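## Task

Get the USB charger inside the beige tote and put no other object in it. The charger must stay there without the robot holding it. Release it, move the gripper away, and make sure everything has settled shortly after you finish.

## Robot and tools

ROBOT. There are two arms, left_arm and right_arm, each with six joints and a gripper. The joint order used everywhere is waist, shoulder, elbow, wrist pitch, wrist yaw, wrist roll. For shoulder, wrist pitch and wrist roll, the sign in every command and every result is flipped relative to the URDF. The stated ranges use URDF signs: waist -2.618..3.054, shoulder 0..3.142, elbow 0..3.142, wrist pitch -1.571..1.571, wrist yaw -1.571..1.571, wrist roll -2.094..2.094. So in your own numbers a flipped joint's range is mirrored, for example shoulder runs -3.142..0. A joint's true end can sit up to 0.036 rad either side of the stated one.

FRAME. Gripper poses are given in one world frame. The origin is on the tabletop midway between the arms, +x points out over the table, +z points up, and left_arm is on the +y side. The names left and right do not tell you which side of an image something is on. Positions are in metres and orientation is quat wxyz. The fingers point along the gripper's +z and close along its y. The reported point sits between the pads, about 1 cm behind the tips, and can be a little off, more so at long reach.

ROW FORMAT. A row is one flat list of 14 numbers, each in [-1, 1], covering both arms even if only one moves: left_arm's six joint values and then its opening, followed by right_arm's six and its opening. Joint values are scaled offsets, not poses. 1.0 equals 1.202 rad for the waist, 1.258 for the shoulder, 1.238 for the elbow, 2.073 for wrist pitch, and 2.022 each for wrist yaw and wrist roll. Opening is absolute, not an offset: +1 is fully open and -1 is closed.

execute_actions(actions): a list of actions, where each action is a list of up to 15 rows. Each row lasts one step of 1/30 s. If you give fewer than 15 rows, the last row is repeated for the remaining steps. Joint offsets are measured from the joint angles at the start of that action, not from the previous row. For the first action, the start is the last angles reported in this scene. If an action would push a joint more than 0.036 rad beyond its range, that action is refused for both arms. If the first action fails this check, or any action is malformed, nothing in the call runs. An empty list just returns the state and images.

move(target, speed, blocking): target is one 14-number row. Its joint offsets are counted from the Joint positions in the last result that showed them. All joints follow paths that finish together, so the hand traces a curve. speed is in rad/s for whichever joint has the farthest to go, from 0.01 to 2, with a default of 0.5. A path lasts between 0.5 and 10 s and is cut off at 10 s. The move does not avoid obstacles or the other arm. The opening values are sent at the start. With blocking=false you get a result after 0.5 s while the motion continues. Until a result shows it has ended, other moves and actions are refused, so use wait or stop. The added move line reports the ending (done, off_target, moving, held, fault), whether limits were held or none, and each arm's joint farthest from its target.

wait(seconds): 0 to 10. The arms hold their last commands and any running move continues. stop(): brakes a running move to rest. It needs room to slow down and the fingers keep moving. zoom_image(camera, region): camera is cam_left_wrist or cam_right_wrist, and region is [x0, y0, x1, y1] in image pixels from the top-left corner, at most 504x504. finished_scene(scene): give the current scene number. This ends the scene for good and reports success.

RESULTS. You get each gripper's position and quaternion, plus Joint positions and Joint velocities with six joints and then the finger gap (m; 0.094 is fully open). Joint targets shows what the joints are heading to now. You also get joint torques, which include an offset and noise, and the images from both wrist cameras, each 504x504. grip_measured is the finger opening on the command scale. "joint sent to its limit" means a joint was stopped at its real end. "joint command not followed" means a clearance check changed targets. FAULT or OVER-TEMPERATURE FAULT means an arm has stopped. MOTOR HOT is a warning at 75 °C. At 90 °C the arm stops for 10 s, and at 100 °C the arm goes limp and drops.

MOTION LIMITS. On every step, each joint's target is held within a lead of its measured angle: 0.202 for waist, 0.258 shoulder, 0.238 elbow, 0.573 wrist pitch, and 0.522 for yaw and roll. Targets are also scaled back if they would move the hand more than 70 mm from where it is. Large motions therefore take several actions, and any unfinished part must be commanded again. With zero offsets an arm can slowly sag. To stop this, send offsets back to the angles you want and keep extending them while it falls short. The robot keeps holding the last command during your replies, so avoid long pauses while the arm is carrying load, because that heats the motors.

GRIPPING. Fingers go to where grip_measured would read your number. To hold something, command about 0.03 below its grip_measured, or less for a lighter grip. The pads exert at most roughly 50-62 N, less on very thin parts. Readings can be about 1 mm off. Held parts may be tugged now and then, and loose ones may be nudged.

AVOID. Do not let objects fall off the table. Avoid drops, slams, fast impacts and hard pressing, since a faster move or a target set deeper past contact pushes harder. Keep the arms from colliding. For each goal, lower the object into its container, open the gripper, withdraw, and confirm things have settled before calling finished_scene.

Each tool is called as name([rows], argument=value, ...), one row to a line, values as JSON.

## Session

execute_actions(actions=[])

Scene clock: 0.00 s.
left_arm: end_effector_position=(+0.0596, -0.1265, +0.3244) grip_measured=+1.000 end_effector_quat_wxyz=(+0.351, +0.897, -0.024, +0.267) | right_arm: end_effector_position=(+0.2651, -0.3757, +0.1800) grip_measured=+1.000 end_effector_quat_wxyz=(+0.089, -0.441, +0.889, -0.082)
Joint names: [waist, shoulder, elbow, wrist pitch, wrist yaw, wrist roll]
Joint positions: left_arm=[-1.655 -1.532  1.703  0.961 -0.533 -1.773  0.094] | right_arm=[-0.217 -1.43   1.354  1.253 -0.025  1.305  0.094]
Joint velocities: left_arm=[ 0.017 -0.002 -0.002  0.037  0.022 -0.11   0.   ] | right_arm=[ 0.007  0.012  0.007 -0.051 -0.066 -0.037  0.   ]
Joint torques (N m, as the arm reports them, + toward a larger Joint positions number): no reading
Joint targets: left_arm=[-1.655 -1.520 1.713 0.960 -0.534 -1.768] | right_arm=[-0.217 -1.419 1.365 1.251 -0.033 1.304]
camera_calibration (this result's frames):
cam_left_wrist: T_world_to_cam=[[0.261403, 0.696349, -0.668406, 0.299697], [0.477521, 0.508507, 0.716516, -0.170129], [0.838834, -0.506477, -0.199596, 0.0675972], [0, 0, 0, 1]] pos_world=[-0.0538041, -0.0879455, 0.335712]
cam_right_wrist: T_world_to_cam=[[0.607508, -0.769148, 0.198358, -0.487702], [-0.676883, -0.370618, 0.635981, -0.0546969], [-0.415649, -0.520629, -0.745776, 0.153604], [0, 0, 0, 1]] pos_world=[0.323104, -0.315416, 0.24608]

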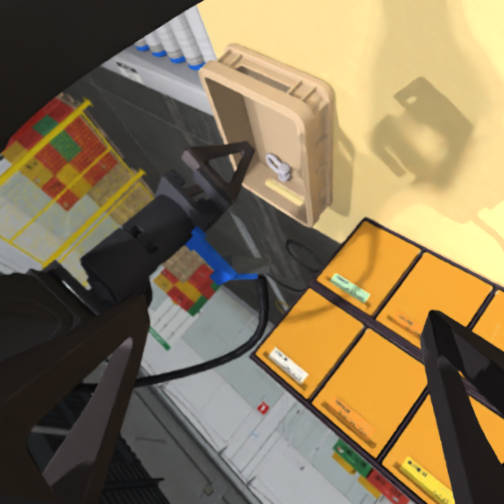

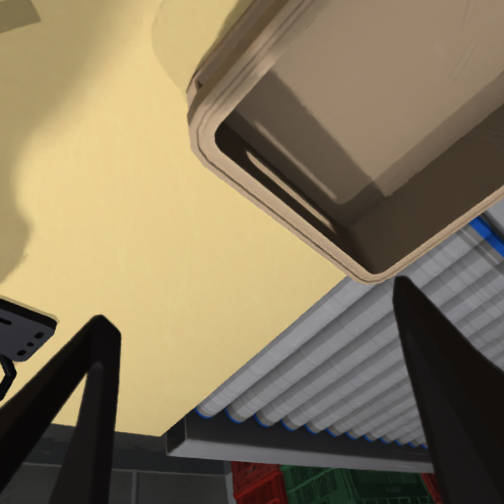

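move(target=[1,0.15,-0.1,0,0.26,0.5,1,0,0.1,0.2,-0.1,0,-0.5,1], speed=1)

move(target=[0.4,0.015,0,0,0,0.38,1,0.25,0.015,0.02,0,0,0,1], speed=1)

Scene clock: 13.37 s.
left_arm: end_effector_position=(+0.3390, +0.1190, +0.3235) grip_measured=+1.000 end_effector_quat_wxyz=(+0.399, +0.522, +0.751, +0.075) | right_arm: end_effector_position=(+0.3172, -0.3969, +0.3091) grip_measured=+1.000 end_effector_quat_wxyz=(+0.347, +0.034, +0.931, -0.112)
Joint names: [waist, shoulder, elbow, wrist pitch, wrist yaw, wrist roll]
Joint positions: left_arm=[-0.456 -1.366  1.591  0.961 -0.019 -0.776  0.094] | right_arm=[-0.217 -1.323  1.565  1.067 -0.025  0.304  0.094]
Joint velocities: left_arm=[ 0.007 -0.012 -0.007 -0.066  0.007  0.081  0.   ] | right_arm=[-0.012  0.007 -0.017  0.051  0.037 -0.051  0.   ]
Joint torques (N m, as the arm reports them, + toward a larger Joint positions number): left_arm=[ 0.23  7.43  6.13 -1.58  0.04  0.07] | right_arm=[-0.04  5.08  8.22 -1.96 -0.01 -0.14]
Joint targets: left_arm=[-0.453 -1.343 1.579 0.961 -0.008 -0.762] | right_arm=[-0.217 -1.304 1.601 1.046 -0.025 0.294]
move: off_target (left_arm, right_arm); limits=none; left_arm: farthest joint: the shoulder, 0.023 radians from its target (0.188 radians at the start); right_arm: farthest joint: the elbow, 0.036 radians from its target (0.248 radians at the start)
camera_calibration (this result's frames):
cam_left_wrist: T_world_to_cam=[[-0.664314, -0.474133, -0.577828, 0.478925], [-0.521066, 0.848012, -0.0967752, 0.133475], [0.535889, 0.236797, -0.810401, 0.169271], [0, 0, 0, 1]] pos_world=[0.296996, 0.0738025, 0.42683]
cam_right_wrist: T_world_to_cam=[[-0.316099, -0.948362, 0.0263, -0.286252], [-0.9431, 0.317118, 0.0999884, 0.413786], [-0.103165, 0.00680265, -0.994641, 0.447655], [0, 0, 0, 1]] pos_world=[0.34594, -0.405735, 0.411411]

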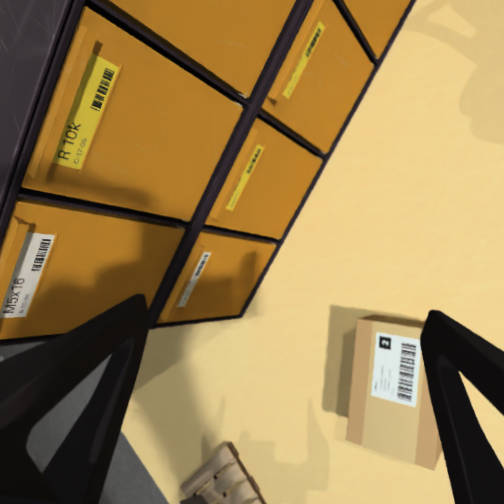

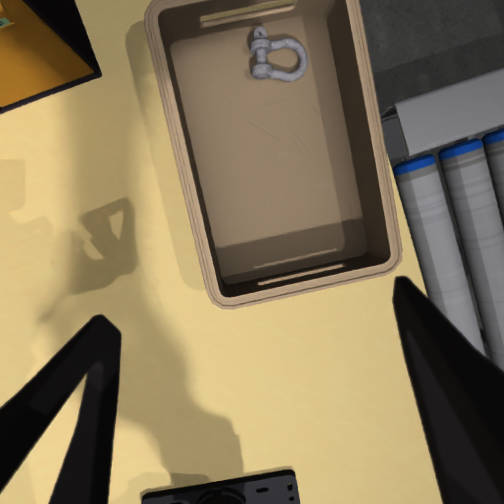

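Scene clock: 15.10 s.
left_arm: end_effector_position=(+0.3738, +0.2930, +0.3235) grip_measured=+1.000 end_effector_quat_wxyz=(+0.405, -0.010, +0.914, +0.019) | right_arm: end_effector_position=(+0.3397, -0.2991, +0.3091) grip_measured=+1.000 end_effector_quat_wxyz=(+0.359, -0.101, +0.926, -0.061)
Joint names: [waist, shoulder, elbow, wrist pitch, wrist yaw, wrist roll]
Joint positions: left_arm=[ 0.02  -1.366  1.591  0.961 -0.021 -0.016  0.094] | right_arm=[ 0.073 -1.323  1.565  1.067 -0.025  0.304  0.094]
Joint velocities: left_arm=[-0.007 -0.017  0.002  0.037 -0.007 -0.037  0.   ] | right_arm=[ 0.002  0.017 -0.012 -0.022 -0.037  0.066  0.   ]
Joint torques (N m, as the arm reports them, + toward a larger Joint positions number): left_arm=[ 0.39  7.1   7.12 -1.57 -0.04  0.02] | right_arm=[ 0.87  5.04  7.34 -1.71 -0.01  0.  ]
Joint targets: left_arm=[0.025 -1.347 1.591 0.961 -0.019 -0.008] | right_arm=[0.083 -1.304 1.590 1.067 -0.025 0.304]
move: off_target (right_arm); limits=none; left_arm: farthest joint: the shoulder, 0.019 radians from its target (0.019 radians at the start); right_arm: farthest joint: the elbow, 0.024 radians from its target (0.024 radians at the start)
camera_calibration (this result's frames):
cam_left_wrist: T_world_to_cam=[[0.098402, -0.992271, -0.0756013, 0.288728], [-0.963658, -0.0760536, -0.256082, 0.491711], [0.248353, 0.0980528, -0.963694, 0.307173], [0, 0, 0, 1]] pos_world=[0.369143, 0.293774, 0.443767]
cam_right_wrist: T_world_to_cam=[[-0.0316691, -0.999145, 0.0265795, -0.298223], [-0.9944, 0.0341791, 0.100006, 0.336726], [-0.100829, -0.0232635, -0.994632, 0.439516], [0, 0, 0, 1]] pos_world=[0.369712, -0.299252, 0.411409]

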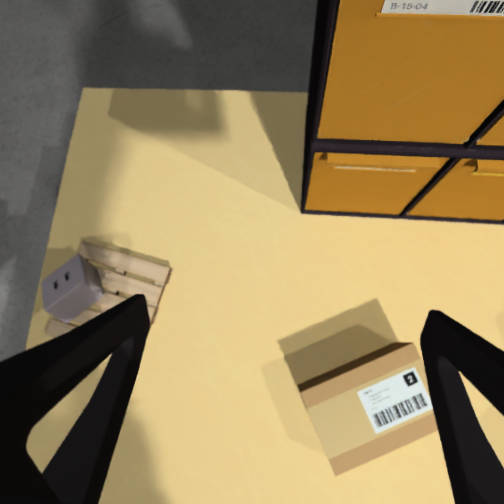

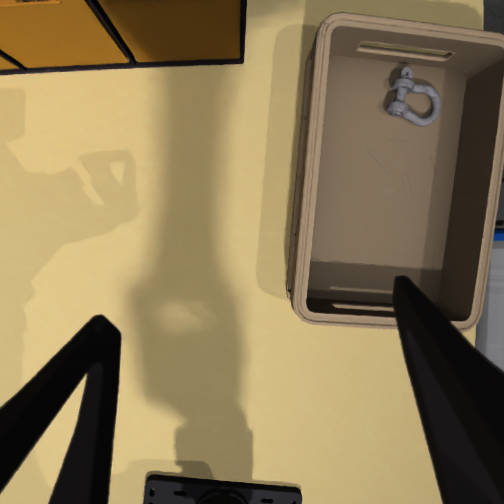

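move(target=[0.435,-0.51,0.25,0.015,0,0,1,0,0.015,0.02,0,0,0,1], speed=0.8)

Scene clock: 22.53 s.
left_arm: end_effector_position=(+0.4119, +0.5422, +0.1477) grip_measured=+1.000 end_effector_quat_wxyz=(+0.198, -0.265, +0.941, +0.070) | right_arm: end_effector_position=(+0.3397, -0.2991, +0.3091) grip_measured=+1.000 end_effector_quat_wxyz=(+0.359, -0.101, +0.926, -0.061)
Joint names: [waist, shoulder, elbow, wrist pitch, wrist yaw, wrist roll]
Joint positions: left_arm=[ 0.55  -2.034  1.871  0.985 -0.023 -0.016  0.094] | right_arm=[ 0.073 -1.323  1.565  1.067 -0.025  0.304  0.094]
Joint velocities: left_arm=[-0.007  0.027 -0.012  0.007 -0.022 -0.022  0.   ] | right_arm=[ 0.007 -0.012  0.002  0.051 -0.007  0.037  0.   ]
Joint torques (N m, as the arm reports them, + toward a larger Joint positions number): left_arm=[-0.63 14.59  9.71 -0.96 -0.02 -0.04] | right_arm=[-0.05  5.04  7.34 -1.72 -0.01  0.01]
Joint targets: left_arm=[0.543 -2.007 1.901 0.992 -0.021 -0.016] | right_arm=[0.073 -1.304 1.590 1.067 -0.025 0.304]
move: off_target (left_arm, right_arm); limits=none; left_arm: farthest joint: the elbow, 0.030 radians from its target (0.309 radians at the start); right_arm: farthest joint: the elbow, 0.024 radians from its target (0.024 radians at the start)
camera_calibration (this result's frames):
cam_left_wrist: T_world_to_cam=[[0.557132, -0.824458, -0.099369, 0.242522], [-0.810298, -0.565908, 0.152201, 0.64453], [-0.181717, -0.00427737, -0.983342, 0.33934], [0, 0, 0, 1]] pos_world=[0.448809, 0.566145, 0.259688]
cam_right_wrist: T_world_to_cam=[[-0.0316691, -0.999145, 0.0265795, -0.298223], [-0.9944, 0.0341791, 0.100006, 0.336726], [-0.100829, -0.0232635, -0.994632, 0.439516], [0, 0, 0, 1]] pos_world=[0.369712, -0.299252, 0.411409]

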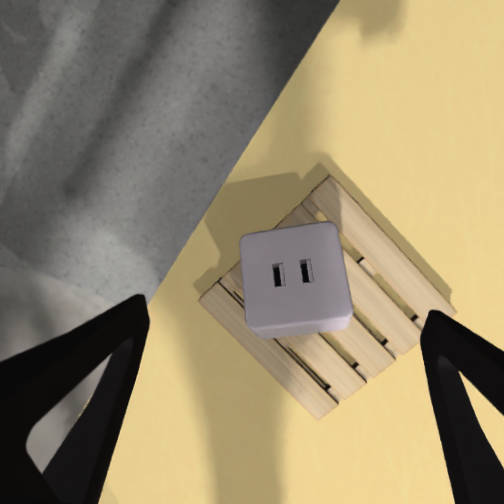

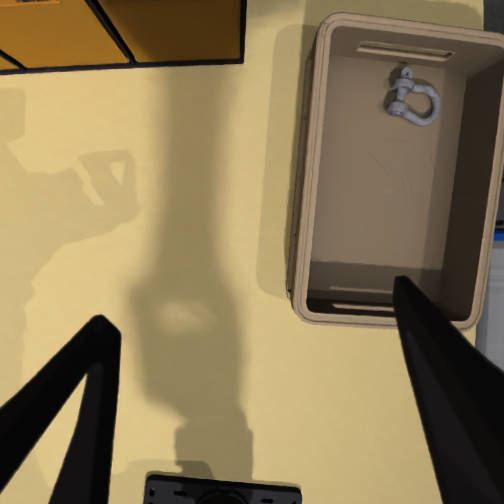

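move(target=[-0.014,-0.056,-0.2,-0.147,0,0.072,1,0,0.015,0.02,0,0,0,1], speed=0.25)

Scene clock: 34.90 s.
left_arm: end_effector_position=(+0.4162, +0.5400, +0.0547) grip_measured=+1.000 end_effector_quat_wxyz=(+0.184, -0.326, +0.926, +0.052) | right_arm: end_effector_position=(+0.3397, -0.2991, +0.3091) grip_measured=+1.000 end_effector_quat_wxyz=(+0.359, -0.101, +0.926, -0.061)
Joint names: [waist, shoulder, elbow, wrist pitch, wrist yaw, wrist roll]
Joint positions: left_arm=[ 0.541 -2.111  1.631  0.707 -0.023  0.122  0.094] | right_arm=[ 0.073 -1.323  1.565  1.067 -0.025  0.304  0.094]
Joint velocities: left_arm=[-0.007  0.022 -0.002 -0.007 -0.022  0.007  0.   ] | right_arm=[ 0.002  0.002 -0.007  0.066 -0.051  0.051  0.   ]
Joint torques (N m, as the arm reports them, + toward a larger Joint positions number): left_arm=[-0.72 13.43  6.4  -1.18 -0.05  0.03] | right_arm=[-0.05  5.03  7.35 -1.71 -0.01  0.  ]
Joint targets: left_arm=[0.533 -2.104 1.623 0.681 -0.023 0.130] | right_arm=[0.073 -1.304 1.590 1.067 -0.025 0.304]
move: off_target (left_arm, right_arm); limits=none; left_arm: farthest joint: the wrist pitch, 0.027 radians from its target (0.305 radians at the start); right_arm: farthest joint: the elbow, 0.024 radians from its target (0.024 radians at the start)
camera_calibration (this result's frames):
cam_left_wrist: T_world_to_cam=[[0.650685, -0.757749, -0.0492471, 0.151376], [-0.738186, -0.646424, 0.192919, 0.672152], [-0.178019, -0.0891764, -0.979978, 0.292854], [0, 0, 0, 1]] pos_world=[0.449808, 0.575316, 0.164774]
cam_right_wrist: T_world_to_cam=[[-0.0316691, -0.999145, 0.0265795, -0.298223], [-0.9944, 0.0341791, 0.100006, 0.336726], [-0.100829, -0.0232635, -0.994632, 0.439516], [0, 0, 0, 1]] pos_world=[0.369712, -0.299252, 0.411409]

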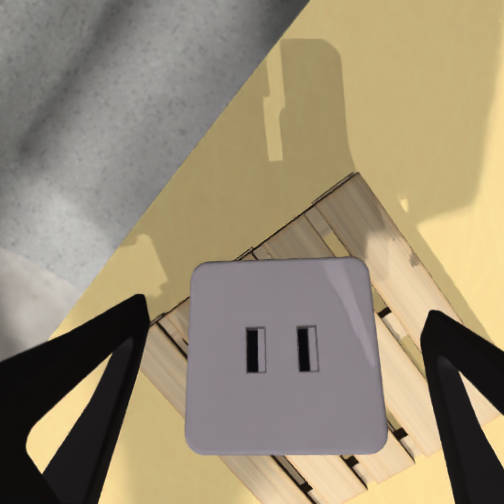

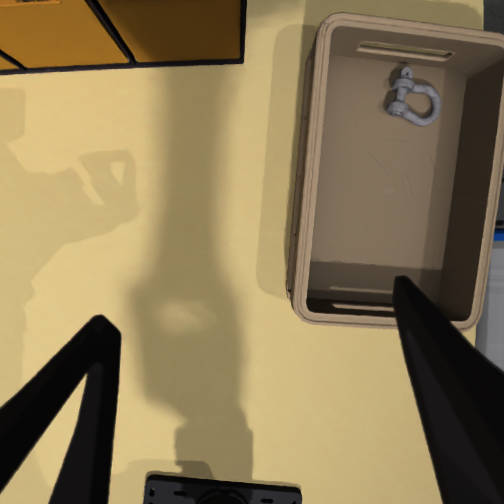

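move(target=[0,-0.014,0,0,0,0,0.5,0,0.015,0.02,0,0,0,1], speed=0.1)

move(target=[0,0.005,0,0,0,0,0.04,0,0.015,0.02,0,0,0,1])

Scene clock: 40.87 s.
left_arm: end_effector_position=(+0.4151, +0.5393, +0.0449) grip_measured=+0.502 end_effector_quat_wxyz=(+0.174, -0.327, +0.928, +0.049) | right_arm: end_effector_position=(+0.3397, -0.2991, +0.3091) grip_measured=+1.000 end_effector_quat_wxyz=(+0.359, -0.101, +0.926, -0.061)
Joint names: [waist, shoulder, elbow, wrist pitch, wrist yaw, wrist roll]
Joint positions: left_arm=[ 0.541 -2.132  1.631  0.707 -0.023  0.123  0.071] | right_arm=[ 0.073 -1.323  1.565  1.067 -0.025  0.304  0.094]
Joint velocities: left_arm=[ 0.017  0.012  0.022 -0.022  0.051  0.007 -0.   ] | right_arm=[-0.012 -0.002 -0.002 -0.007  0.022  0.007  0.   ]
Joint torques (N m, as the arm reports them, + toward a larger Joint positions number): left_arm=[-0.04 13.33  6.94 -0.94 -0.06 -0.04] | right_arm=[-0.04  5.06  7.37 -1.72 -0.01  0.  ]
Joint targets: left_arm=[0.541 -2.128 1.631 0.707 -0.023 0.122] | right_arm=[0.073 -1.304 1.590 1.067 -0.025 0.304]
move: off_target (right_arm); limits=none; left_arm: farthest joint: the shoulder, 0.003 radians from its target (0.018 radians at the start); right_arm: farthest joint: the elbow, 0.024 radians from its target (0.024 radians at the start)
camera_calibration (this result's frames):
cam_left_wrist: T_world_to_cam=[[0.650066, -0.758071, -0.0523654, 0.151675], [-0.73441, -0.644477, 0.212816, 0.669235], [-0.195078, -0.0998866, -0.975688, 0.295557], [0, 0, 0, 1]] pos_world=[0.450551, 0.575809, 0.15389]
cam_right_wrist: T_world_to_cam=[[-0.0316691, -0.999145, 0.0265795, -0.298223], [-0.9944, 0.0341791, 0.100006, 0.336726], [-0.100829, -0.0232635, -0.994632, 0.439516], [0, 0, 0, 1]] pos_world=[0.369712, -0.299252, 0.411409]

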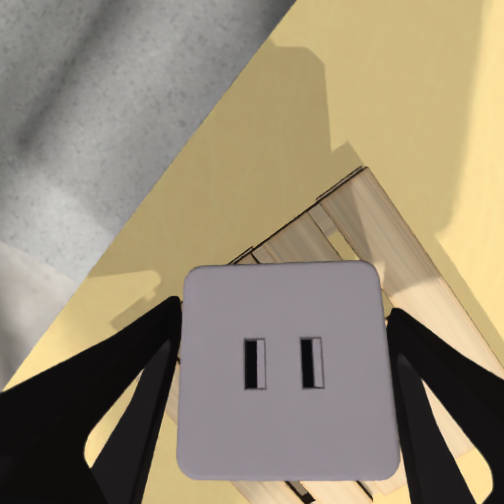

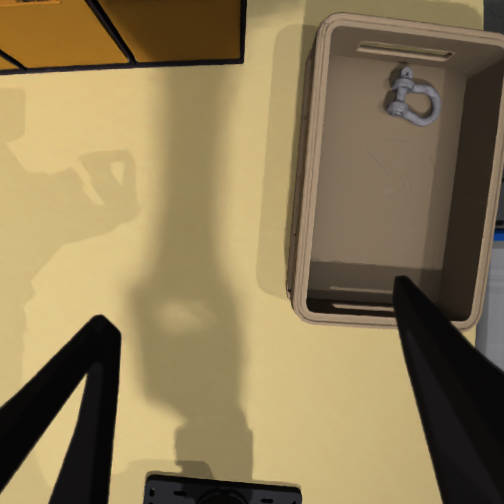

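Scene clock: 41.57 s.
left_arm: end_effector_position=(+0.4151, +0.5393, +0.0449) grip_measured=+0.193 end_effector_quat_wxyz=(+0.174, -0.327, +0.928, +0.049) | right_arm: end_effector_position=(+0.3397, -0.2991, +0.3091) grip_measured=+1.000 end_effector_quat_wxyz=(+0.359, -0.101, +0.926, -0.061)
Joint names: [waist, shoulder, elbow, wrist pitch, wrist yaw, wrist roll]
Joint positions: left_arm=[ 0.541 -2.132  1.631  0.707 -0.023  0.123  0.056] | right_arm=[ 0.073 -1.323  1.565  1.067 -0.025  0.304  0.094]
Joint velocities: left_arm=[ 0.012 -0.007  0.002  0.037  0.007  0.007 -0.   ] | right_arm=[ 0.002 -0.007 -0.007  0.037 -0.022  0.022  0.   ]
Joint torques (N m, as the arm reports them, + toward a larger Joint positions number): left_arm=[-0.04 13.58  6.97 -0.93 -0.06 -0.04] | right_arm=[-0.02  5.04  7.34 -1.72  0.    0.  ]
Joint targets: left_arm=[0.541 -2.125 1.631 0.707 -0.024 0.123] | right_arm=[0.073 -1.304 1.590 1.067 -0.025 0.304]
move: off_target (right_arm); limits=none; left_arm: farthest joint: the shoulder, 0.006 radians from its target (0.006 radians at the start); right_arm: farthest joint: the elbow, 0.024 radians from its target (0.024 radians at the start)
camera_calibration (this result's frames):
cam_left_wrist: T_world_to_cam=[[0.650066, -0.758071, -0.0523654, 0.151675], [-0.73441, -0.644477, 0.212816, 0.669235], [-0.195078, -0.0998866, -0.975688, 0.295557], [0, 0, 0, 1]] pos_world=[0.450551, 0.575809, 0.15389]
cam_right_wrist: T_world_to_cam=[[-0.0316691, -0.999145, 0.0265795, -0.298223], [-0.9944, 0.0341791, 0.100006, 0.336726], [-0.100829, -0.0232635, -0.994632, 0.439516], [0, 0, 0, 1]] pos_world=[0.369712, -0.299252, 0.411409]

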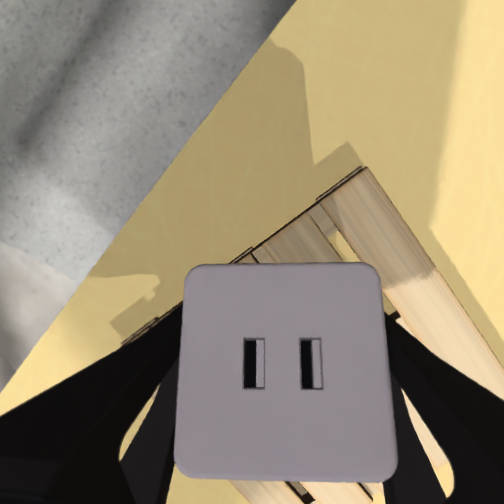

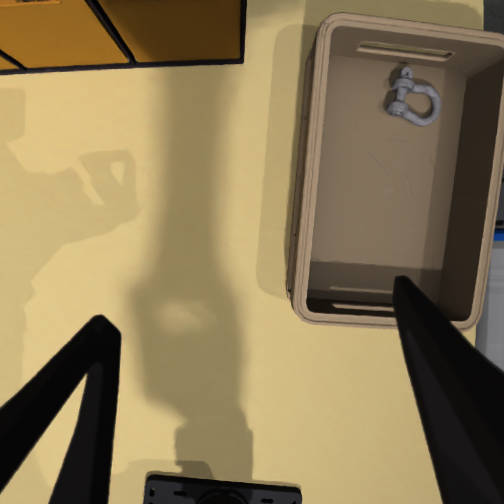

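move(target=[0,0.1,0,0.02,0,0,0.14,-0.3,0.015,0.02,0,0,0,1], speed=0.3)

move(target=[-0.15,0.29,-0.065,0.1,0,0,0.14,0,0.015,0.02,0,0,0,1])

move(target=[-1,0.015,0,0,0,0,0.14,0,0.015,0.02,0,0,0,1], speed=0.9)

Scene clock: 52.63 s.
left_arm: end_effector_position=(+0.4117, +0.5372, +0.0850) grip_measured=+0.193 end_effector_quat_wxyz=(+0.200, -0.325, +0.923, +0.055) | right_arm: end_effector_position=(+0.3089, -0.4165, +0.3091) grip_measured=+1.000 end_effector_quat_wxyz=(+0.343, +0.062, +0.929, -0.123)
Joint names: [waist, shoulder, elbow, wrist pitch, wrist yaw, wrist roll]
Joint positions: left_arm=[ 0.541 -2.039  1.631  0.746 -0.023  0.123  0.056] | right_arm=[-0.278 -1.323  1.565  1.067 -0.025  0.304  0.094]
Joint velocities: left_arm=[-0.002 -0.002  0.012  0.007 -0.007 -0.022 -0.   ] | right_arm=[ 0.002  0.007 -0.002 -0.051 -0.007  0.037  0.   ]
Joint torques (N m, as the arm reports them, + toward a larger Joint positions number): left_arm=[-0.01 15.05  7.16 -0.99 -0.05 -0.04] | right_arm=[-0.88  5.05  7.36 -1.71 -0.01  0.01]
Joint targets: left_arm=[0.541 -2.006 1.631 0.748 -0.023 0.123] | right_arm=[-0.287 -1.304 1.590 1.067 -0.024 0.304]
move: off_target (left_arm, right_arm); limits=none; left_arm: farthest joint: the shoulder, 0.032 radians from its target (0.125 radians at the start); right_arm: farthest joint: the elbow, 0.024 radians from its target (0.024 radians at the start)
camera_calibration (this result's frames):
cam_left_wrist: T_world_to_cam=[[0.652286, -0.75671, -0.0437474, 0.15202], [-0.743028, -0.649764, 0.160364, 0.667748], [-0.149774, -0.0720975, -0.986088, 0.301154], [0, 0, 0, 1]] pos_world=[0.4421, 0.570625, 0.196532]
cam_right_wrist: T_world_to_cam=[[-0.373596, -0.927211, 0.0265795, -0.280959], [-0.921892, 0.374319, 0.100006, 0.429431], [-0.102675, 0.0128583, -0.994632, 0.449299], [0, 0, 0, 1]] pos_world=[0.337056, -0.427029, 0.411409]

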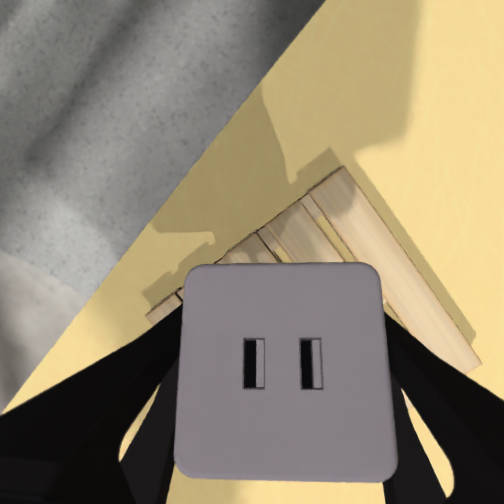

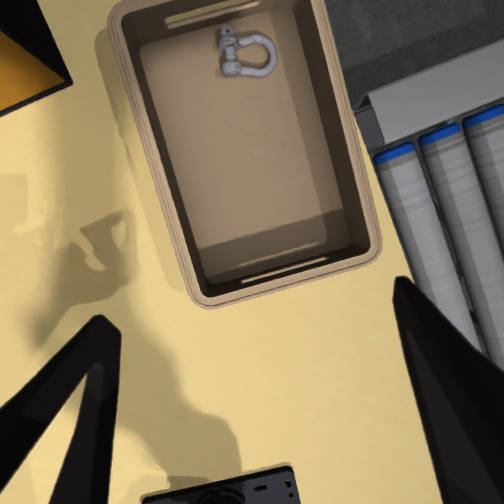

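Scene clock: 54.03 s.
left_arm: end_effector_position=(+0.3864, +0.4346, +0.1875) grip_measured=+0.193 end_effector_quat_wxyz=(+0.237, -0.241, +0.940, +0.041) | right_arm: end_effector_position=(+0.3089, -0.4165, +0.3091) grip_measured=+1.000 end_effector_quat_wxyz=(+0.343, +0.062, +0.929, -0.123)
Joint names: [waist, shoulder, elbow, wrist pitch, wrist yaw, wrist roll]
Joint positions: left_arm=[ 0.364 -1.694  1.56   0.953 -0.022  0.123  0.056] | right_arm=[-0.278 -1.323  1.565  1.067 -0.025  0.304  0.094]
Joint velocities: left_arm=[ 0.007  0.012 -0.012 -0.051  0.022 -0.007 -0.001] | right_arm=[-0.007  0.007 -0.022  0.081 -0.037  0.037  0.   ]
Joint torques (N m, as the arm reports them, + toward a larger Joint positions number): left_arm=[-0.23 10.82  6.4  -1.1  -0.06 -0.04] | right_arm=[-0.04  5.03  7.36 -1.72 -0.01  0.  ]
Joint targets: left_arm=[0.361 -1.674 1.550 0.953 -0.023 0.123] | right_arm=[-0.278 -1.304 1.590 1.067 -0.025 0.304]
move: off_target (right_arm); limits=none; left_arm: farthest joint: the shoulder, 0.020 radians from its target (0.364 radians at the start); right_arm: farthest joint: the elbow, 0.024 radians from its target (0.024 radians at the start)
camera_calibration (this result's frames):
cam_left_wrist: T_world_to_cam=[[0.510474, -0.859301, -0.031892, 0.192582], [-0.85431, -0.511031, 0.0948846, 0.560811], [-0.0978322, -0.0211905, -0.994977, 0.350572], [0, 0, 0, 1]] pos_world=[0.415095, 0.459506, 0.301741]
cam_right_wrist: T_world_to_cam=[[-0.373596, -0.927211, 0.0265795, -0.280959], [-0.921892, 0.374319, 0.100006, 0.429431], [-0.102675, 0.0128583, -0.994632, 0.449299], [0, 0, 0, 1]] pos_world=[0.337056, -0.427029, 0.411409]

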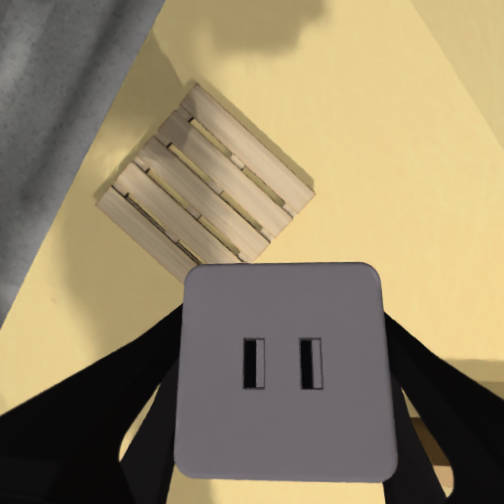

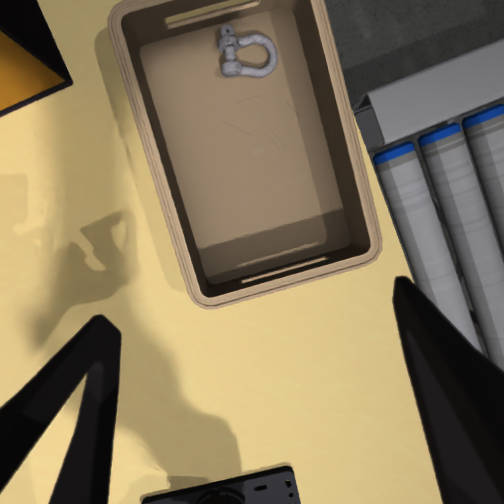

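Scene clock: 55.90 s.
left_arm: end_effector_position=(+0.2815, -0.0309, +0.1875) grip_measured=+0.196 end_effector_quat_wxyz=(+0.216, +0.337, +0.910, -0.105) | right_arm: end_effector_position=(+0.3089, -0.4165, +0.3091) grip_measured=+1.000 end_effector_quat_wxyz=(+0.343, +0.062, +0.929, -0.123)
Joint names: [waist, shoulder, elbow, wrist pitch, wrist yaw, wrist roll]
Joint positions: left_arm=[-0.845 -1.694  1.56   0.953 -0.014  0.123  0.056] | right_arm=[-0.278 -1.323  1.565  1.067 -0.025  0.304  0.094]
Joint velocities: left_arm=[-0.022  0.002 -0.007 -0.022  0.051 -0.007 -0.001] | right_arm=[-0.002  0.012 -0.017 -0.007  0.081  0.037  0.   ]
Joint torques (N m, as the arm reports them, + toward a larger Joint positions number): left_arm=[ 0.53 10.69  7.27 -1.13 -0.11 -0.05] | right_arm=[-0.04  5.05  7.34 -1.72  0.    0.  ]
Joint targets: left_arm=[-0.838 -1.675 1.560 0.952 -0.022 0.123] | right_arm=[-0.278 -1.304 1.590 1.067 -0.025 0.304]
move: off_target (right_arm); limits=none; left_arm: farthest joint: the shoulder, 0.019 radians from its target (0.019 radians at the start); right_arm: farthest joint: the elbow, 0.024 radians from its target (0.024 radians at the start)
camera_calibration (this result's frames):
cam_left_wrist: T_world_to_cam=[[-0.625968, -0.779452, -0.0248976, 0.167165], [-0.777585, 0.621401, 0.0960371, 0.246523], [-0.0593848, 0.0794761, -0.995066, 0.322731], [0, 0, 0, 1]] pos_world=[0.315498, -0.0485416, 0.301625]
cam_right_wrist: T_world_to_cam=[[-0.373596, -0.927211, 0.0265795, -0.280959], [-0.921892, 0.374319, 0.100006, 0.429431], [-0.102675, 0.0128583, -0.994632, 0.449299], [0, 0, 0, 1]] pos_world=[0.337056, -0.427029, 0.411409]

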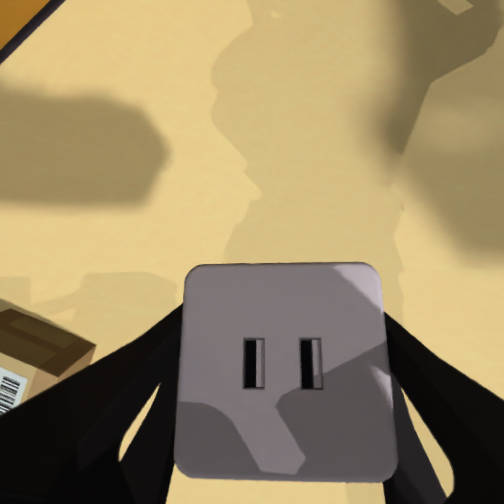

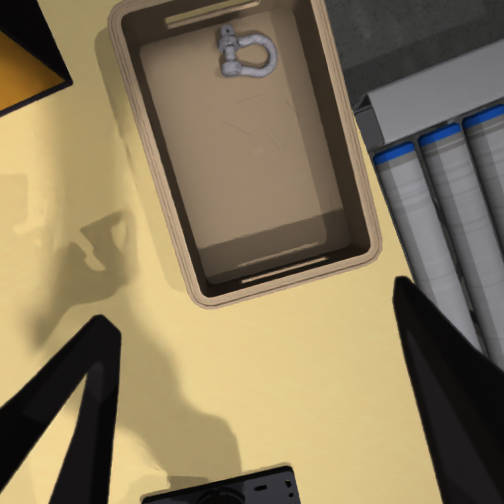

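move(target=[0,-0.345,0.075,-0.135,0,0,0.14,0,0.015,0.02,0,0,0,1], speed=0.4)

move(target=[0,-0.02,0,0,0,0,0.14,0,0.015,0.02,0,0,0,1], speed=0.08)

Scene clock: 70.60 s.
left_arm: end_effector_position=(+0.3281, -0.0821, +0.0352) grip_measured=+0.196 end_effector_quat_wxyz=(+0.153, +0.343, +0.924, -0.071) | right_arm: end_effector_position=(+0.3089, -0.4165, +0.3091) grip_measured=+1.000 end_effector_quat_wxyz=(+0.343, +0.062, +0.929, -0.123)
Joint names: [waist, shoulder, elbow, wrist pitch, wrist yaw, wrist roll]
Joint positions: left_arm=[-0.845 -2.145  1.62   0.707 -0.015  0.123  0.056] | right_arm=[-0.278 -1.323  1.565  1.067 -0.025  0.304  0.094]
Joint velocities: left_arm=[-0.007 -0.027  0.012  0.051 -0.007  0.007 -0.001] | right_arm=[ 0.002 -0.007 -0.012 -0.066  0.037 -0.051  0.   ]
Joint torques (N m, as the arm reports them, + toward a larger Joint positions number): left_arm=[-0.06 14.43  9.65 -1.21 -0.03 -0.03] | right_arm=[-0.03  5.02  7.36 -1.71 -0.01  0.  ]
Joint targets: left_arm=[-0.845 -2.128 1.653 0.673 -0.014 0.123] | right_arm=[-0.278 -1.304 1.590 1.067 -0.025 0.304]
move: off_target (left_arm, right_arm); limits=none; left_arm: farthest joint: the elbow, 0.033 radians from its target (0.093 radians at the start); right_arm: farthest joint: the elbow, 0.024 radians from its target (0.024 radians at the start)
camera_calibration (this result's frames):
cam_left_wrist: T_world_to_cam=[[-0.629161, -0.775753, -0.0486297, 0.154775], [-0.761797, 0.603, 0.236763, 0.317535], [-0.154346, 0.186008, -0.97035, 0.217054], [0, 0, 0, 1]] pos_world=[0.372777, -0.11178, 0.142965]
cam_right_wrist: T_world_to_cam=[[-0.373596, -0.927211, 0.0265795, -0.280959], [-0.921892, 0.374319, 0.100006, 0.429431], [-0.102675, 0.0128583, -0.994632, 0.449299], [0, 0, 0, 1]] pos_world=[0.337056, -0.427029, 0.411409]

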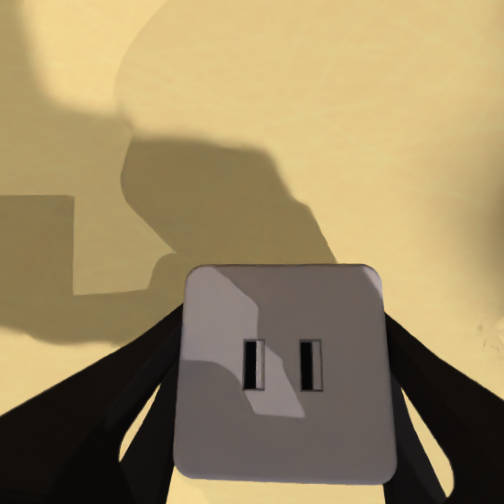

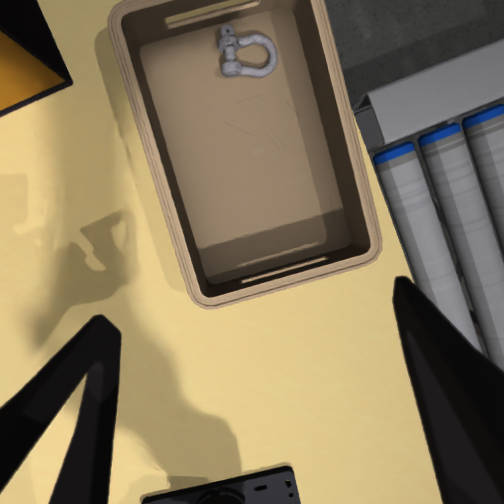

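Scene clock: 71.30 s.
left_arm: end_effector_position=(+0.3277, -0.0817, +0.0322) grip_measured=+0.196 end_effector_quat_wxyz=(+0.151, +0.343, +0.924, -0.070) | right_arm: end_effector_position=(+0.3089, -0.4165, +0.3091) grip_measured=+1.000 end_effector_quat_wxyz=(+0.343, +0.062, +0.929, -0.123)
Joint names: [waist, shoulder, elbow, wrist pitch, wrist yaw, wrist roll]
Joint positions: left_arm=[-0.845 -2.151  1.62   0.707 -0.015  0.123  0.056] | right_arm=[-0.278 -1.323  1.565  1.067 -0.025  0.304  0.094]
Joint velocities: left_arm=[ 0.022  0.017  0.012  0.037  0.037 -0.022  0.   ] | right_arm=[-0.017  0.012  0.002  0.095 -0.022 -0.051  0.   ]
Joint torques (N m, as the arm reports them, + toward a larger Joint positions number): left_arm=[-0.06 11.7   6.89 -0.88 -0.04 -0.03] | right_arm=[-0.04  5.03  7.36 -1.72  0.    0.01]
Joint targets: left_arm=[-0.845 -2.170 1.620 0.707 -0.015 0.123] | right_arm=[-0.278 -1.304 1.590 1.067 -0.025 0.304]
move: off_target (right_arm); limits=none; left_arm: farthest joint: the shoulder, 0.019 radians from its target (0.025 radians at the start); right_arm: farthest joint: the elbow, 0.024 radians from its target (0.024 radians at the start)
camera_calibration (this result's frames):
cam_left_wrist: T_world_to_cam=[[-0.629374, -0.775516, -0.0496263, 0.154834], [-0.760754, 0.601846, 0.242972, 0.317089], [-0.158561, 0.190673, -0.968763, 0.215689], [0, 0, 0, 1]] pos_world=[0.372875, -0.111889, 0.139592]
cam_right_wrist: T_world_to_cam=[[-0.373596, -0.927211, 0.0265795, -0.280959], [-0.921892, 0.374319, 0.100006, 0.429431], [-0.102675, 0.0128583, -0.994632, 0.449299], [0, 0, 0, 1]] pos_world=[0.337056, -0.427029, 0.411409]

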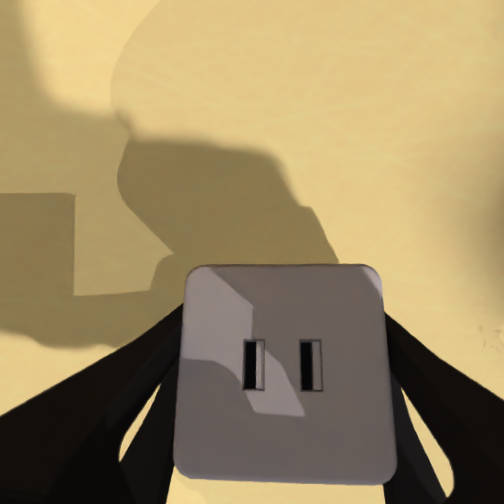

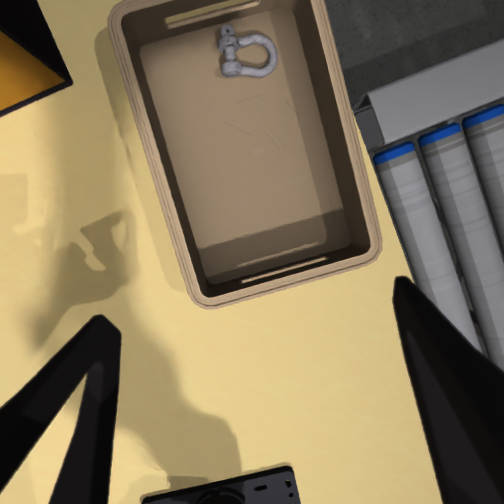

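move(target=[0,0.005,0,0,0,0,0.8,0,0.015,0.02,0,0,0,1])

move(target=[0,0.4,0,0.1,0,0,0.8,0.2,0.015,0.02,0,0,0,1], speed=0.7)

move(target=[1,0.2,0,0,0,0,0.8,0.3,0.015,0,0,0,0.146,1], speed=1)

move(target=[0,0.015,0,0,0,0,0.8,0.335,-0.27,-0.214,-0.1,0,0,1], speed=0.6)

Scene clock: 88.67 s.
left_arm: end_effector_position=(+0.3276, -0.0816, +0.0315) grip_measured=+0.798 end_effector_quat_wxyz=(+0.150, +0.343, +0.925, -0.069) | right_arm: end_effector_position=(+0.3089, -0.4165, +0.3091) grip_measured=+1.000 end_effector_quat_wxyz=(+0.343, +0.062, +0.929, -0.123)
Joint names: [waist, shoulder, elbow, wrist pitch, wrist yaw, wrist roll]
Joint positions: left_arm=[-0.845 -2.153  1.62   0.707 -0.015  0.123  0.084] | right_arm=[-0.278 -1.323  1.565  1.067 -0.025  0.304  0.094]
Joint velocities: left_arm=[ 0.007  0.017  0.002  0.007 -0.022  0.007 -0.001] | right_arm=[-0.007  0.012 -0.007  0.022  0.022  0.022  0.   ]
Joint torques (N m, as the arm reports them, + toward a larger Joint positions number): left_arm=[ 0.   13.72  6.94 -0.87 -0.05 -0.04] | right_arm=[-0.05  5.04  7.35 -1.72 -0.01  0.01]
Joint targets: left_arm=[-0.845 -2.145 1.620 0.707 -0.015 0.123] | right_arm=[-0.278 -1.304 1.590 1.067 -0.025 0.304]
move: off_target (right_arm); limits=none; left_arm: farthest joint: the shoulder, 0.008 radians from its target (0.006 radians at the start); right_arm: farthest joint: the elbow, 0.024 radians from its target (0.024 radians at the start)
camera_calibration (this result's frames):
cam_left_wrist: T_world_to_cam=[[-0.629425, -0.77546, -0.0498605, 0.154847], [-0.760505, 0.60157, 0.244431, 0.316985], [-0.159552, 0.19177, -0.968384, 0.215368], [0, 0, 0, 1]] pos_world=[0.372896, -0.111912, 0.138799]
cam_right_wrist: T_world_to_cam=[[-0.373596, -0.927211, 0.0265795, -0.280959], [-0.921892, 0.374319, 0.100006, 0.429431], [-0.102675, 0.0128583, -0.994632, 0.449299], [0, 0, 0, 1]] pos_world=[0.337056, -0.427029, 0.411409]

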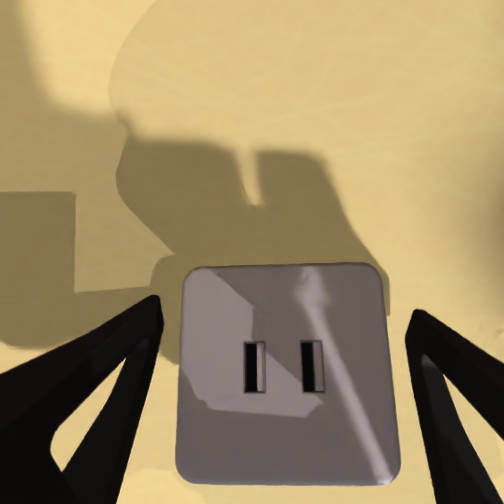

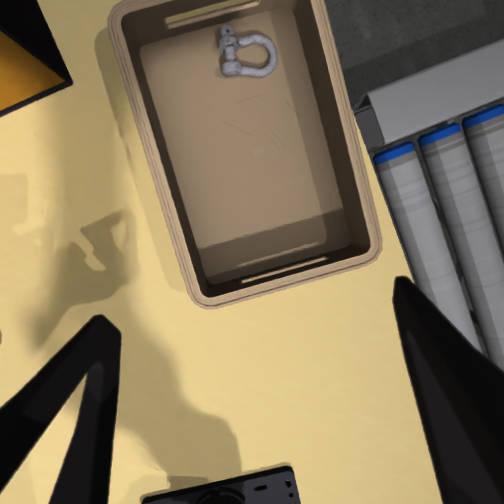

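Scene clock: 90.13 s.
left_arm: end_effector_position=(+0.2932, -0.0435, +0.2329) grip_measured=+0.798 end_effector_quat_wxyz=(+0.280, +0.330, +0.891, -0.137) | right_arm: end_effector_position=(+0.3338, -0.3405, +0.3091) grip_measured=+1.000 end_effector_quat_wxyz=(+0.355, -0.045, +0.930, -0.083)
Joint names: [waist, shoulder, elbow, wrist pitch, wrist yaw, wrist roll]
Joint positions: left_arm=[-0.845 -1.654  1.62   0.903 -0.015  0.123  0.084] | right_arm=[-0.047 -1.323  1.565  1.067 -0.025  0.304  0.094]
Joint velocities: left_arm=[-0.007  0.002 -0.007  0.007  0.022 -0.007 -0.   ] | right_arm=[ 0.007 -0.017  0.012 -0.11   0.022  0.066  0.   ]
Joint torques (N m, as the arm reports them, + toward a larger Joint positions number): left_arm=[-0.03  9.21  7.42 -1.26 -0.04 -0.03] | right_arm=[ 0.85  5.04  7.34 -1.71 -0.01  0.  ]
Joint targets: left_arm=[-0.845 -1.650 1.620 0.914 -0.015 0.123] | right_arm=[-0.038 -1.304 1.590 1.067 -0.025 0.304]
move: off_target (right_arm); limits=none; left_arm: farthest joint: the wrist pitch, 0.012 radians from its target (0.208 radians at the start); right_arm: farthest joint: the elbow, 0.024 radians from its target (0.024 radians at the start)
camera_calibration (this result's frames):
cam_left_wrist: T_world_to_cam=[[-0.624138, -0.781311, -0.00194449, 0.159801], [-0.780228, 0.6234, -0.0511619, 0.294257], [0.0411856, -0.030415, -0.998688, 0.336173], [0, 0, 0, 1]] pos_world=[0.31548, -0.0483611, 0.351097]
cam_right_wrist: T_world_to_cam=[[-0.151591, -0.988086, 0.0265795, -0.29601], [-0.983073, 0.153512, 0.100006, 0.369158], [-0.102894, -0.0109696, -0.994632, 0.442836], [0, 0, 0, 1]] pos_world=[0.363602, -0.344296, 0.411409]

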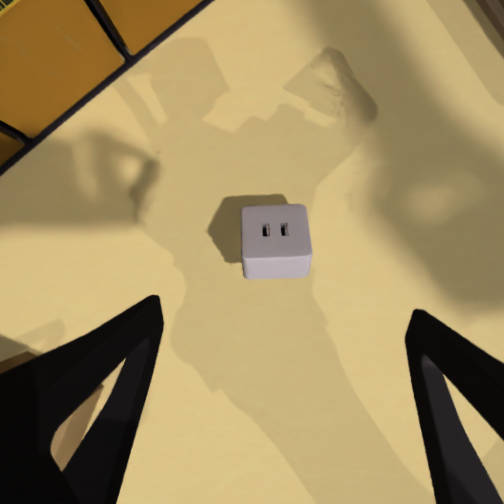

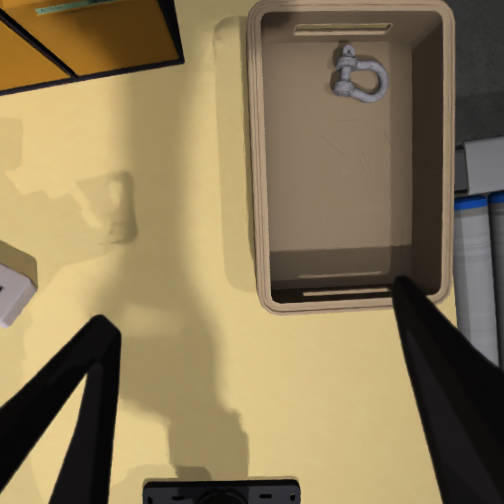

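Scene clock: 92.10 s.
left_arm: end_effector_position=(+0.3690, +0.4239, +0.3254) grip_measured=+0.798 end_effector_quat_wxyz=(+0.415, -0.223, +0.880, +0.059) | right_arm: end_effector_position=(+0.3369, -0.2194, +0.3091) grip_measured=+1.000 end_effector_quat_wxyz=(+0.358, -0.335, +0.869, -0.071)
Joint names: [waist, shoulder, elbow, wrist pitch, wrist yaw, wrist roll]
Joint positions: left_arm=[ 0.356 -1.423  1.62   0.903 -0.019  0.123  0.084] | right_arm=[ 0.303 -1.323  1.565  1.067 -0.025  0.591  0.094]
Joint velocities: left_arm=[-0.002  0.007 -0.007  0.051 -0.037 -0.037  0.   ] | right_arm=[ 0.007  0.002 -0.012 -0.007  0.007 -0.022  0.   ]
Joint torques (N m, as the arm reports them, + toward a larger Joint positions number): left_arm=[ 0.01  7.88  7.22 -1.6  -0.01 -0.05] | right_arm=[ 0.9   5.05  5.49 -1.71  0.    0.13]
Joint targets: left_arm=[0.357 -1.403 1.620 0.903 -0.015 0.123] | right_arm=[0.313 -1.304 1.565 1.067 -0.025 0.599]
move: off_target (left_arm); limits=none; left_arm: farthest joint: the shoulder, 0.021 radians from its target (0.252 radians at the start); right_arm: farthest joint: the shoulder, 0.019 radians from its target (0.019 radians at the start)
camera_calibration (this result's frames):
cam_left_wrist: T_world_to_cam=[[0.501829, -0.86434, 0.0329342, 0.180865], [-0.826521, -0.490401, -0.27635, 0.629231], [0.255011, 0.11146, -0.960493, 0.288099], [0, 0, 0, 1]] pos_world=[0.355841, 0.432793, 0.444648]
cam_right_wrist: T_world_to_cam=[[0.391606, -0.894054, 0.217513, -0.397277], [-0.919673, -0.372842, 0.123251, 0.209605], [-0.0290953, -0.248307, -0.968244, 0.359395], [0, 0, 0, 1]] pos_world=[0.358801, -0.187798, 0.408561]

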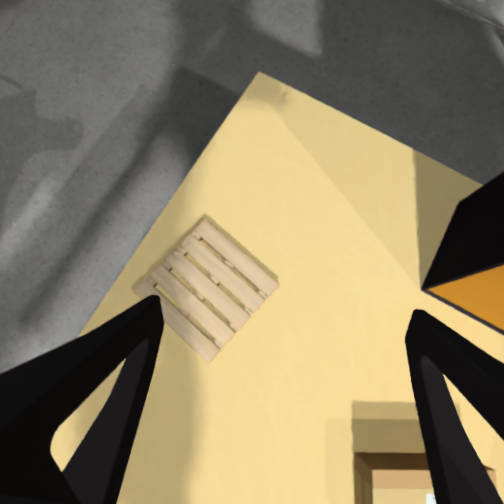

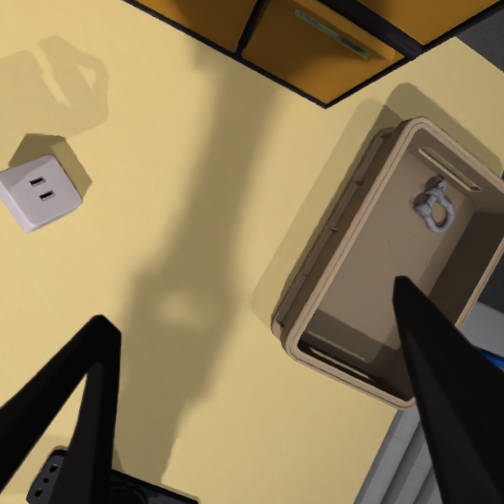

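Scene clock: 93.53 s.
left_arm: end_effector_position=(+0.3690, +0.4239, +0.3254) grip_measured=+0.798 end_effector_quat_wxyz=(+0.415, -0.223, +0.880, +0.059) | right_arm: end_effector_position=(+0.3143, -0.0750, +0.1109) grip_measured=+1.000 end_effector_quat_wxyz=(+0.158, -0.529, +0.834, +0.007)
Joint names: [waist, shoulder, elbow, wrist pitch, wrist yaw, wrist roll]
Joint positions: left_arm=[ 0.356 -1.423  1.62   0.903 -0.019  0.123  0.084] | right_arm=[ 0.705 -1.68   1.304  0.878 -0.023  0.591  0.094]
Joint velocities: left_arm=[ 0.002  0.007 -0.007  0.037  0.022 -0.022 -0.002] | right_arm=[-0.002 -0.002  0.022 -0.037 -0.007 -0.022  0.   ]
Joint torques (N m, as the arm reports them, + toward a larger Joint positions number): left_arm=[-0.04  7.78  7.21 -1.62 -0.04 -0.03] | right_arm=[ 0.33  8.09  5.23 -1.25 -0.03  0.  ]
Joint targets: left_arm=[0.356 -1.404 1.620 0.903 -0.019 0.123] | right_arm=[0.706 -1.663 1.300 0.859 -0.025 0.591]
move: done; limits=none; left_arm: farthest joint: the shoulder, 0.019 radians from its target (0.019 radians at the start); right_arm: farthest joint: the wrist pitch, 0.018 radians from its target (0.207 radians at the start)
camera_calibration (this result's frames):
cam_left_wrist: T_world_to_cam=[[0.501829, -0.86434, 0.0329342, 0.180865], [-0.826521, -0.490401, -0.27635, 0.629231], [0.255011, 0.11146, -0.960493, 0.288099], [0, 0, 0, 1]] pos_world=[0.355841, 0.432793, 0.444648]
cam_right_wrist: T_world_to_cam=[[0.766173, -0.636615, 0.0877491, -0.300212], [-0.582731, -0.63068, 0.512511, 0.0986771], [-0.270931, -0.443806, -0.854185, 0.25137], [0, 0, 0, 1]] pos_world=[0.35562, -0.0173263, 0.190486]

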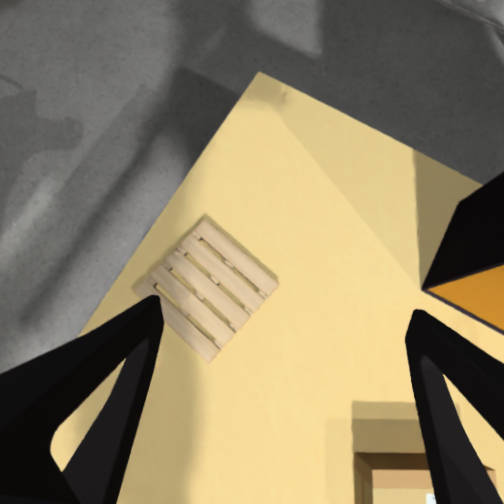

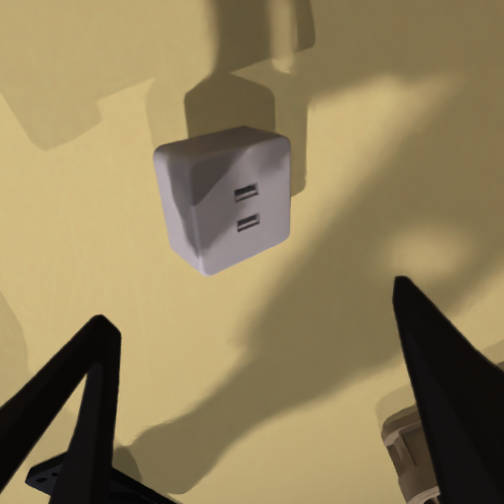

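move(target=[0,0.015,0,0,0,0,0.8,0,-0.06,0,-0.03,0,-0.745,1], speed=1)

Scene clock: 118.57 s.
left_arm: end_effector_position=(+0.3690, +0.4239, +0.3254) grip_measured=+0.798 end_effector_quat_wxyz=(+0.415, -0.223, +0.880, +0.059) | right_arm: end_effector_position=(+0.3228, -0.0699, +0.0872) grip_measured=+1.000 end_effector_quat_wxyz=(+0.101, +0.181, +0.973, +0.104)
Joint names: [waist, shoulder, elbow, wrist pitch, wrist yaw, wrist roll]
Joint positions: left_arm=[ 0.356 -1.423  1.62   0.903 -0.019  0.123  0.084] | right_arm=[ 0.705 -1.756  1.304  0.83  -0.023 -0.907  0.094]
Joint velocities: left_arm=[ 0.002  0.002 -0.027  0.022  0.007  0.037 -0.   ] | right_arm=[-0.002  0.002 -0.012 -0.022 -0.037  0.022  0.   ]
Joint torques (N m, as the arm reports them, + toward a larger Joint positions number): left_arm=[-0.04  7.76  7.22 -1.61 -0.03 -0.05] | right_arm=[-0.04  7.34  5.52 -1.16 -0.01 -0.09]
Joint targets: left_arm=[0.356 -1.404 1.620 0.903 -0.019 0.123] | right_arm=[0.705 -1.755 1.304 0.816 -0.023 -0.915]
move: done; limits=none; left_arm: farthest joint: the shoulder, 0.019 radians from its target (0.019 radians at the start); right_arm: farthest joint: the wrist pitch, 0.014 radians from its target (0.062 radians at the start)
camera_calibration (this result's frames):
cam_left_wrist: T_world_to_cam=[[0.501829, -0.86434, 0.0329342, 0.180865], [-0.826521, -0.490401, -0.27635, 0.629231], [0.255011, 0.11146, -0.960493, 0.288099], [0, 0, 0, 1]] pos_world=[0.355841, 0.432793, 0.444648]
cam_right_wrist: T_world_to_cam=[[-0.538866, -0.798375, -0.268738, 0.139623], [-0.711398, 0.260441, 0.652751, 0.210602], [-0.45115, 0.542925, -0.708305, 0.350107], [0, 0, 0, 1]] pos_world=[0.38301, -0.13346, 0.148034]

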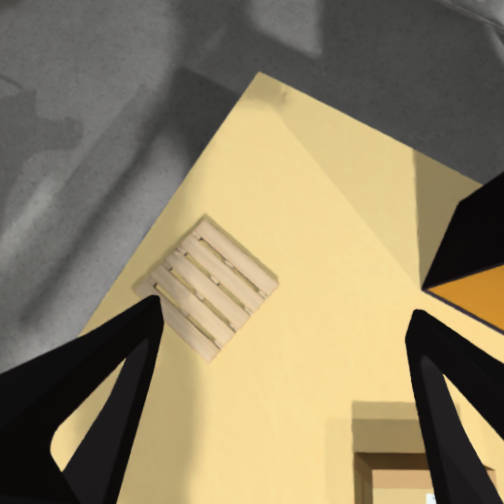

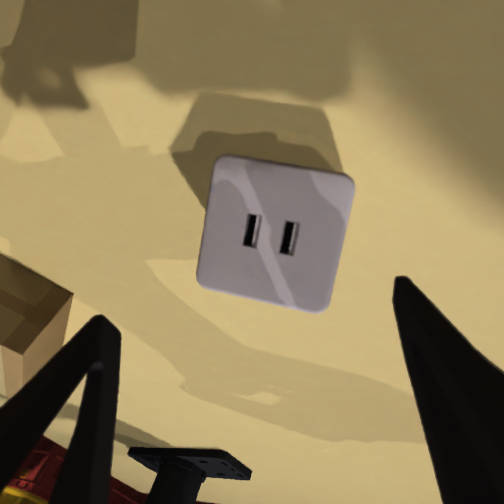

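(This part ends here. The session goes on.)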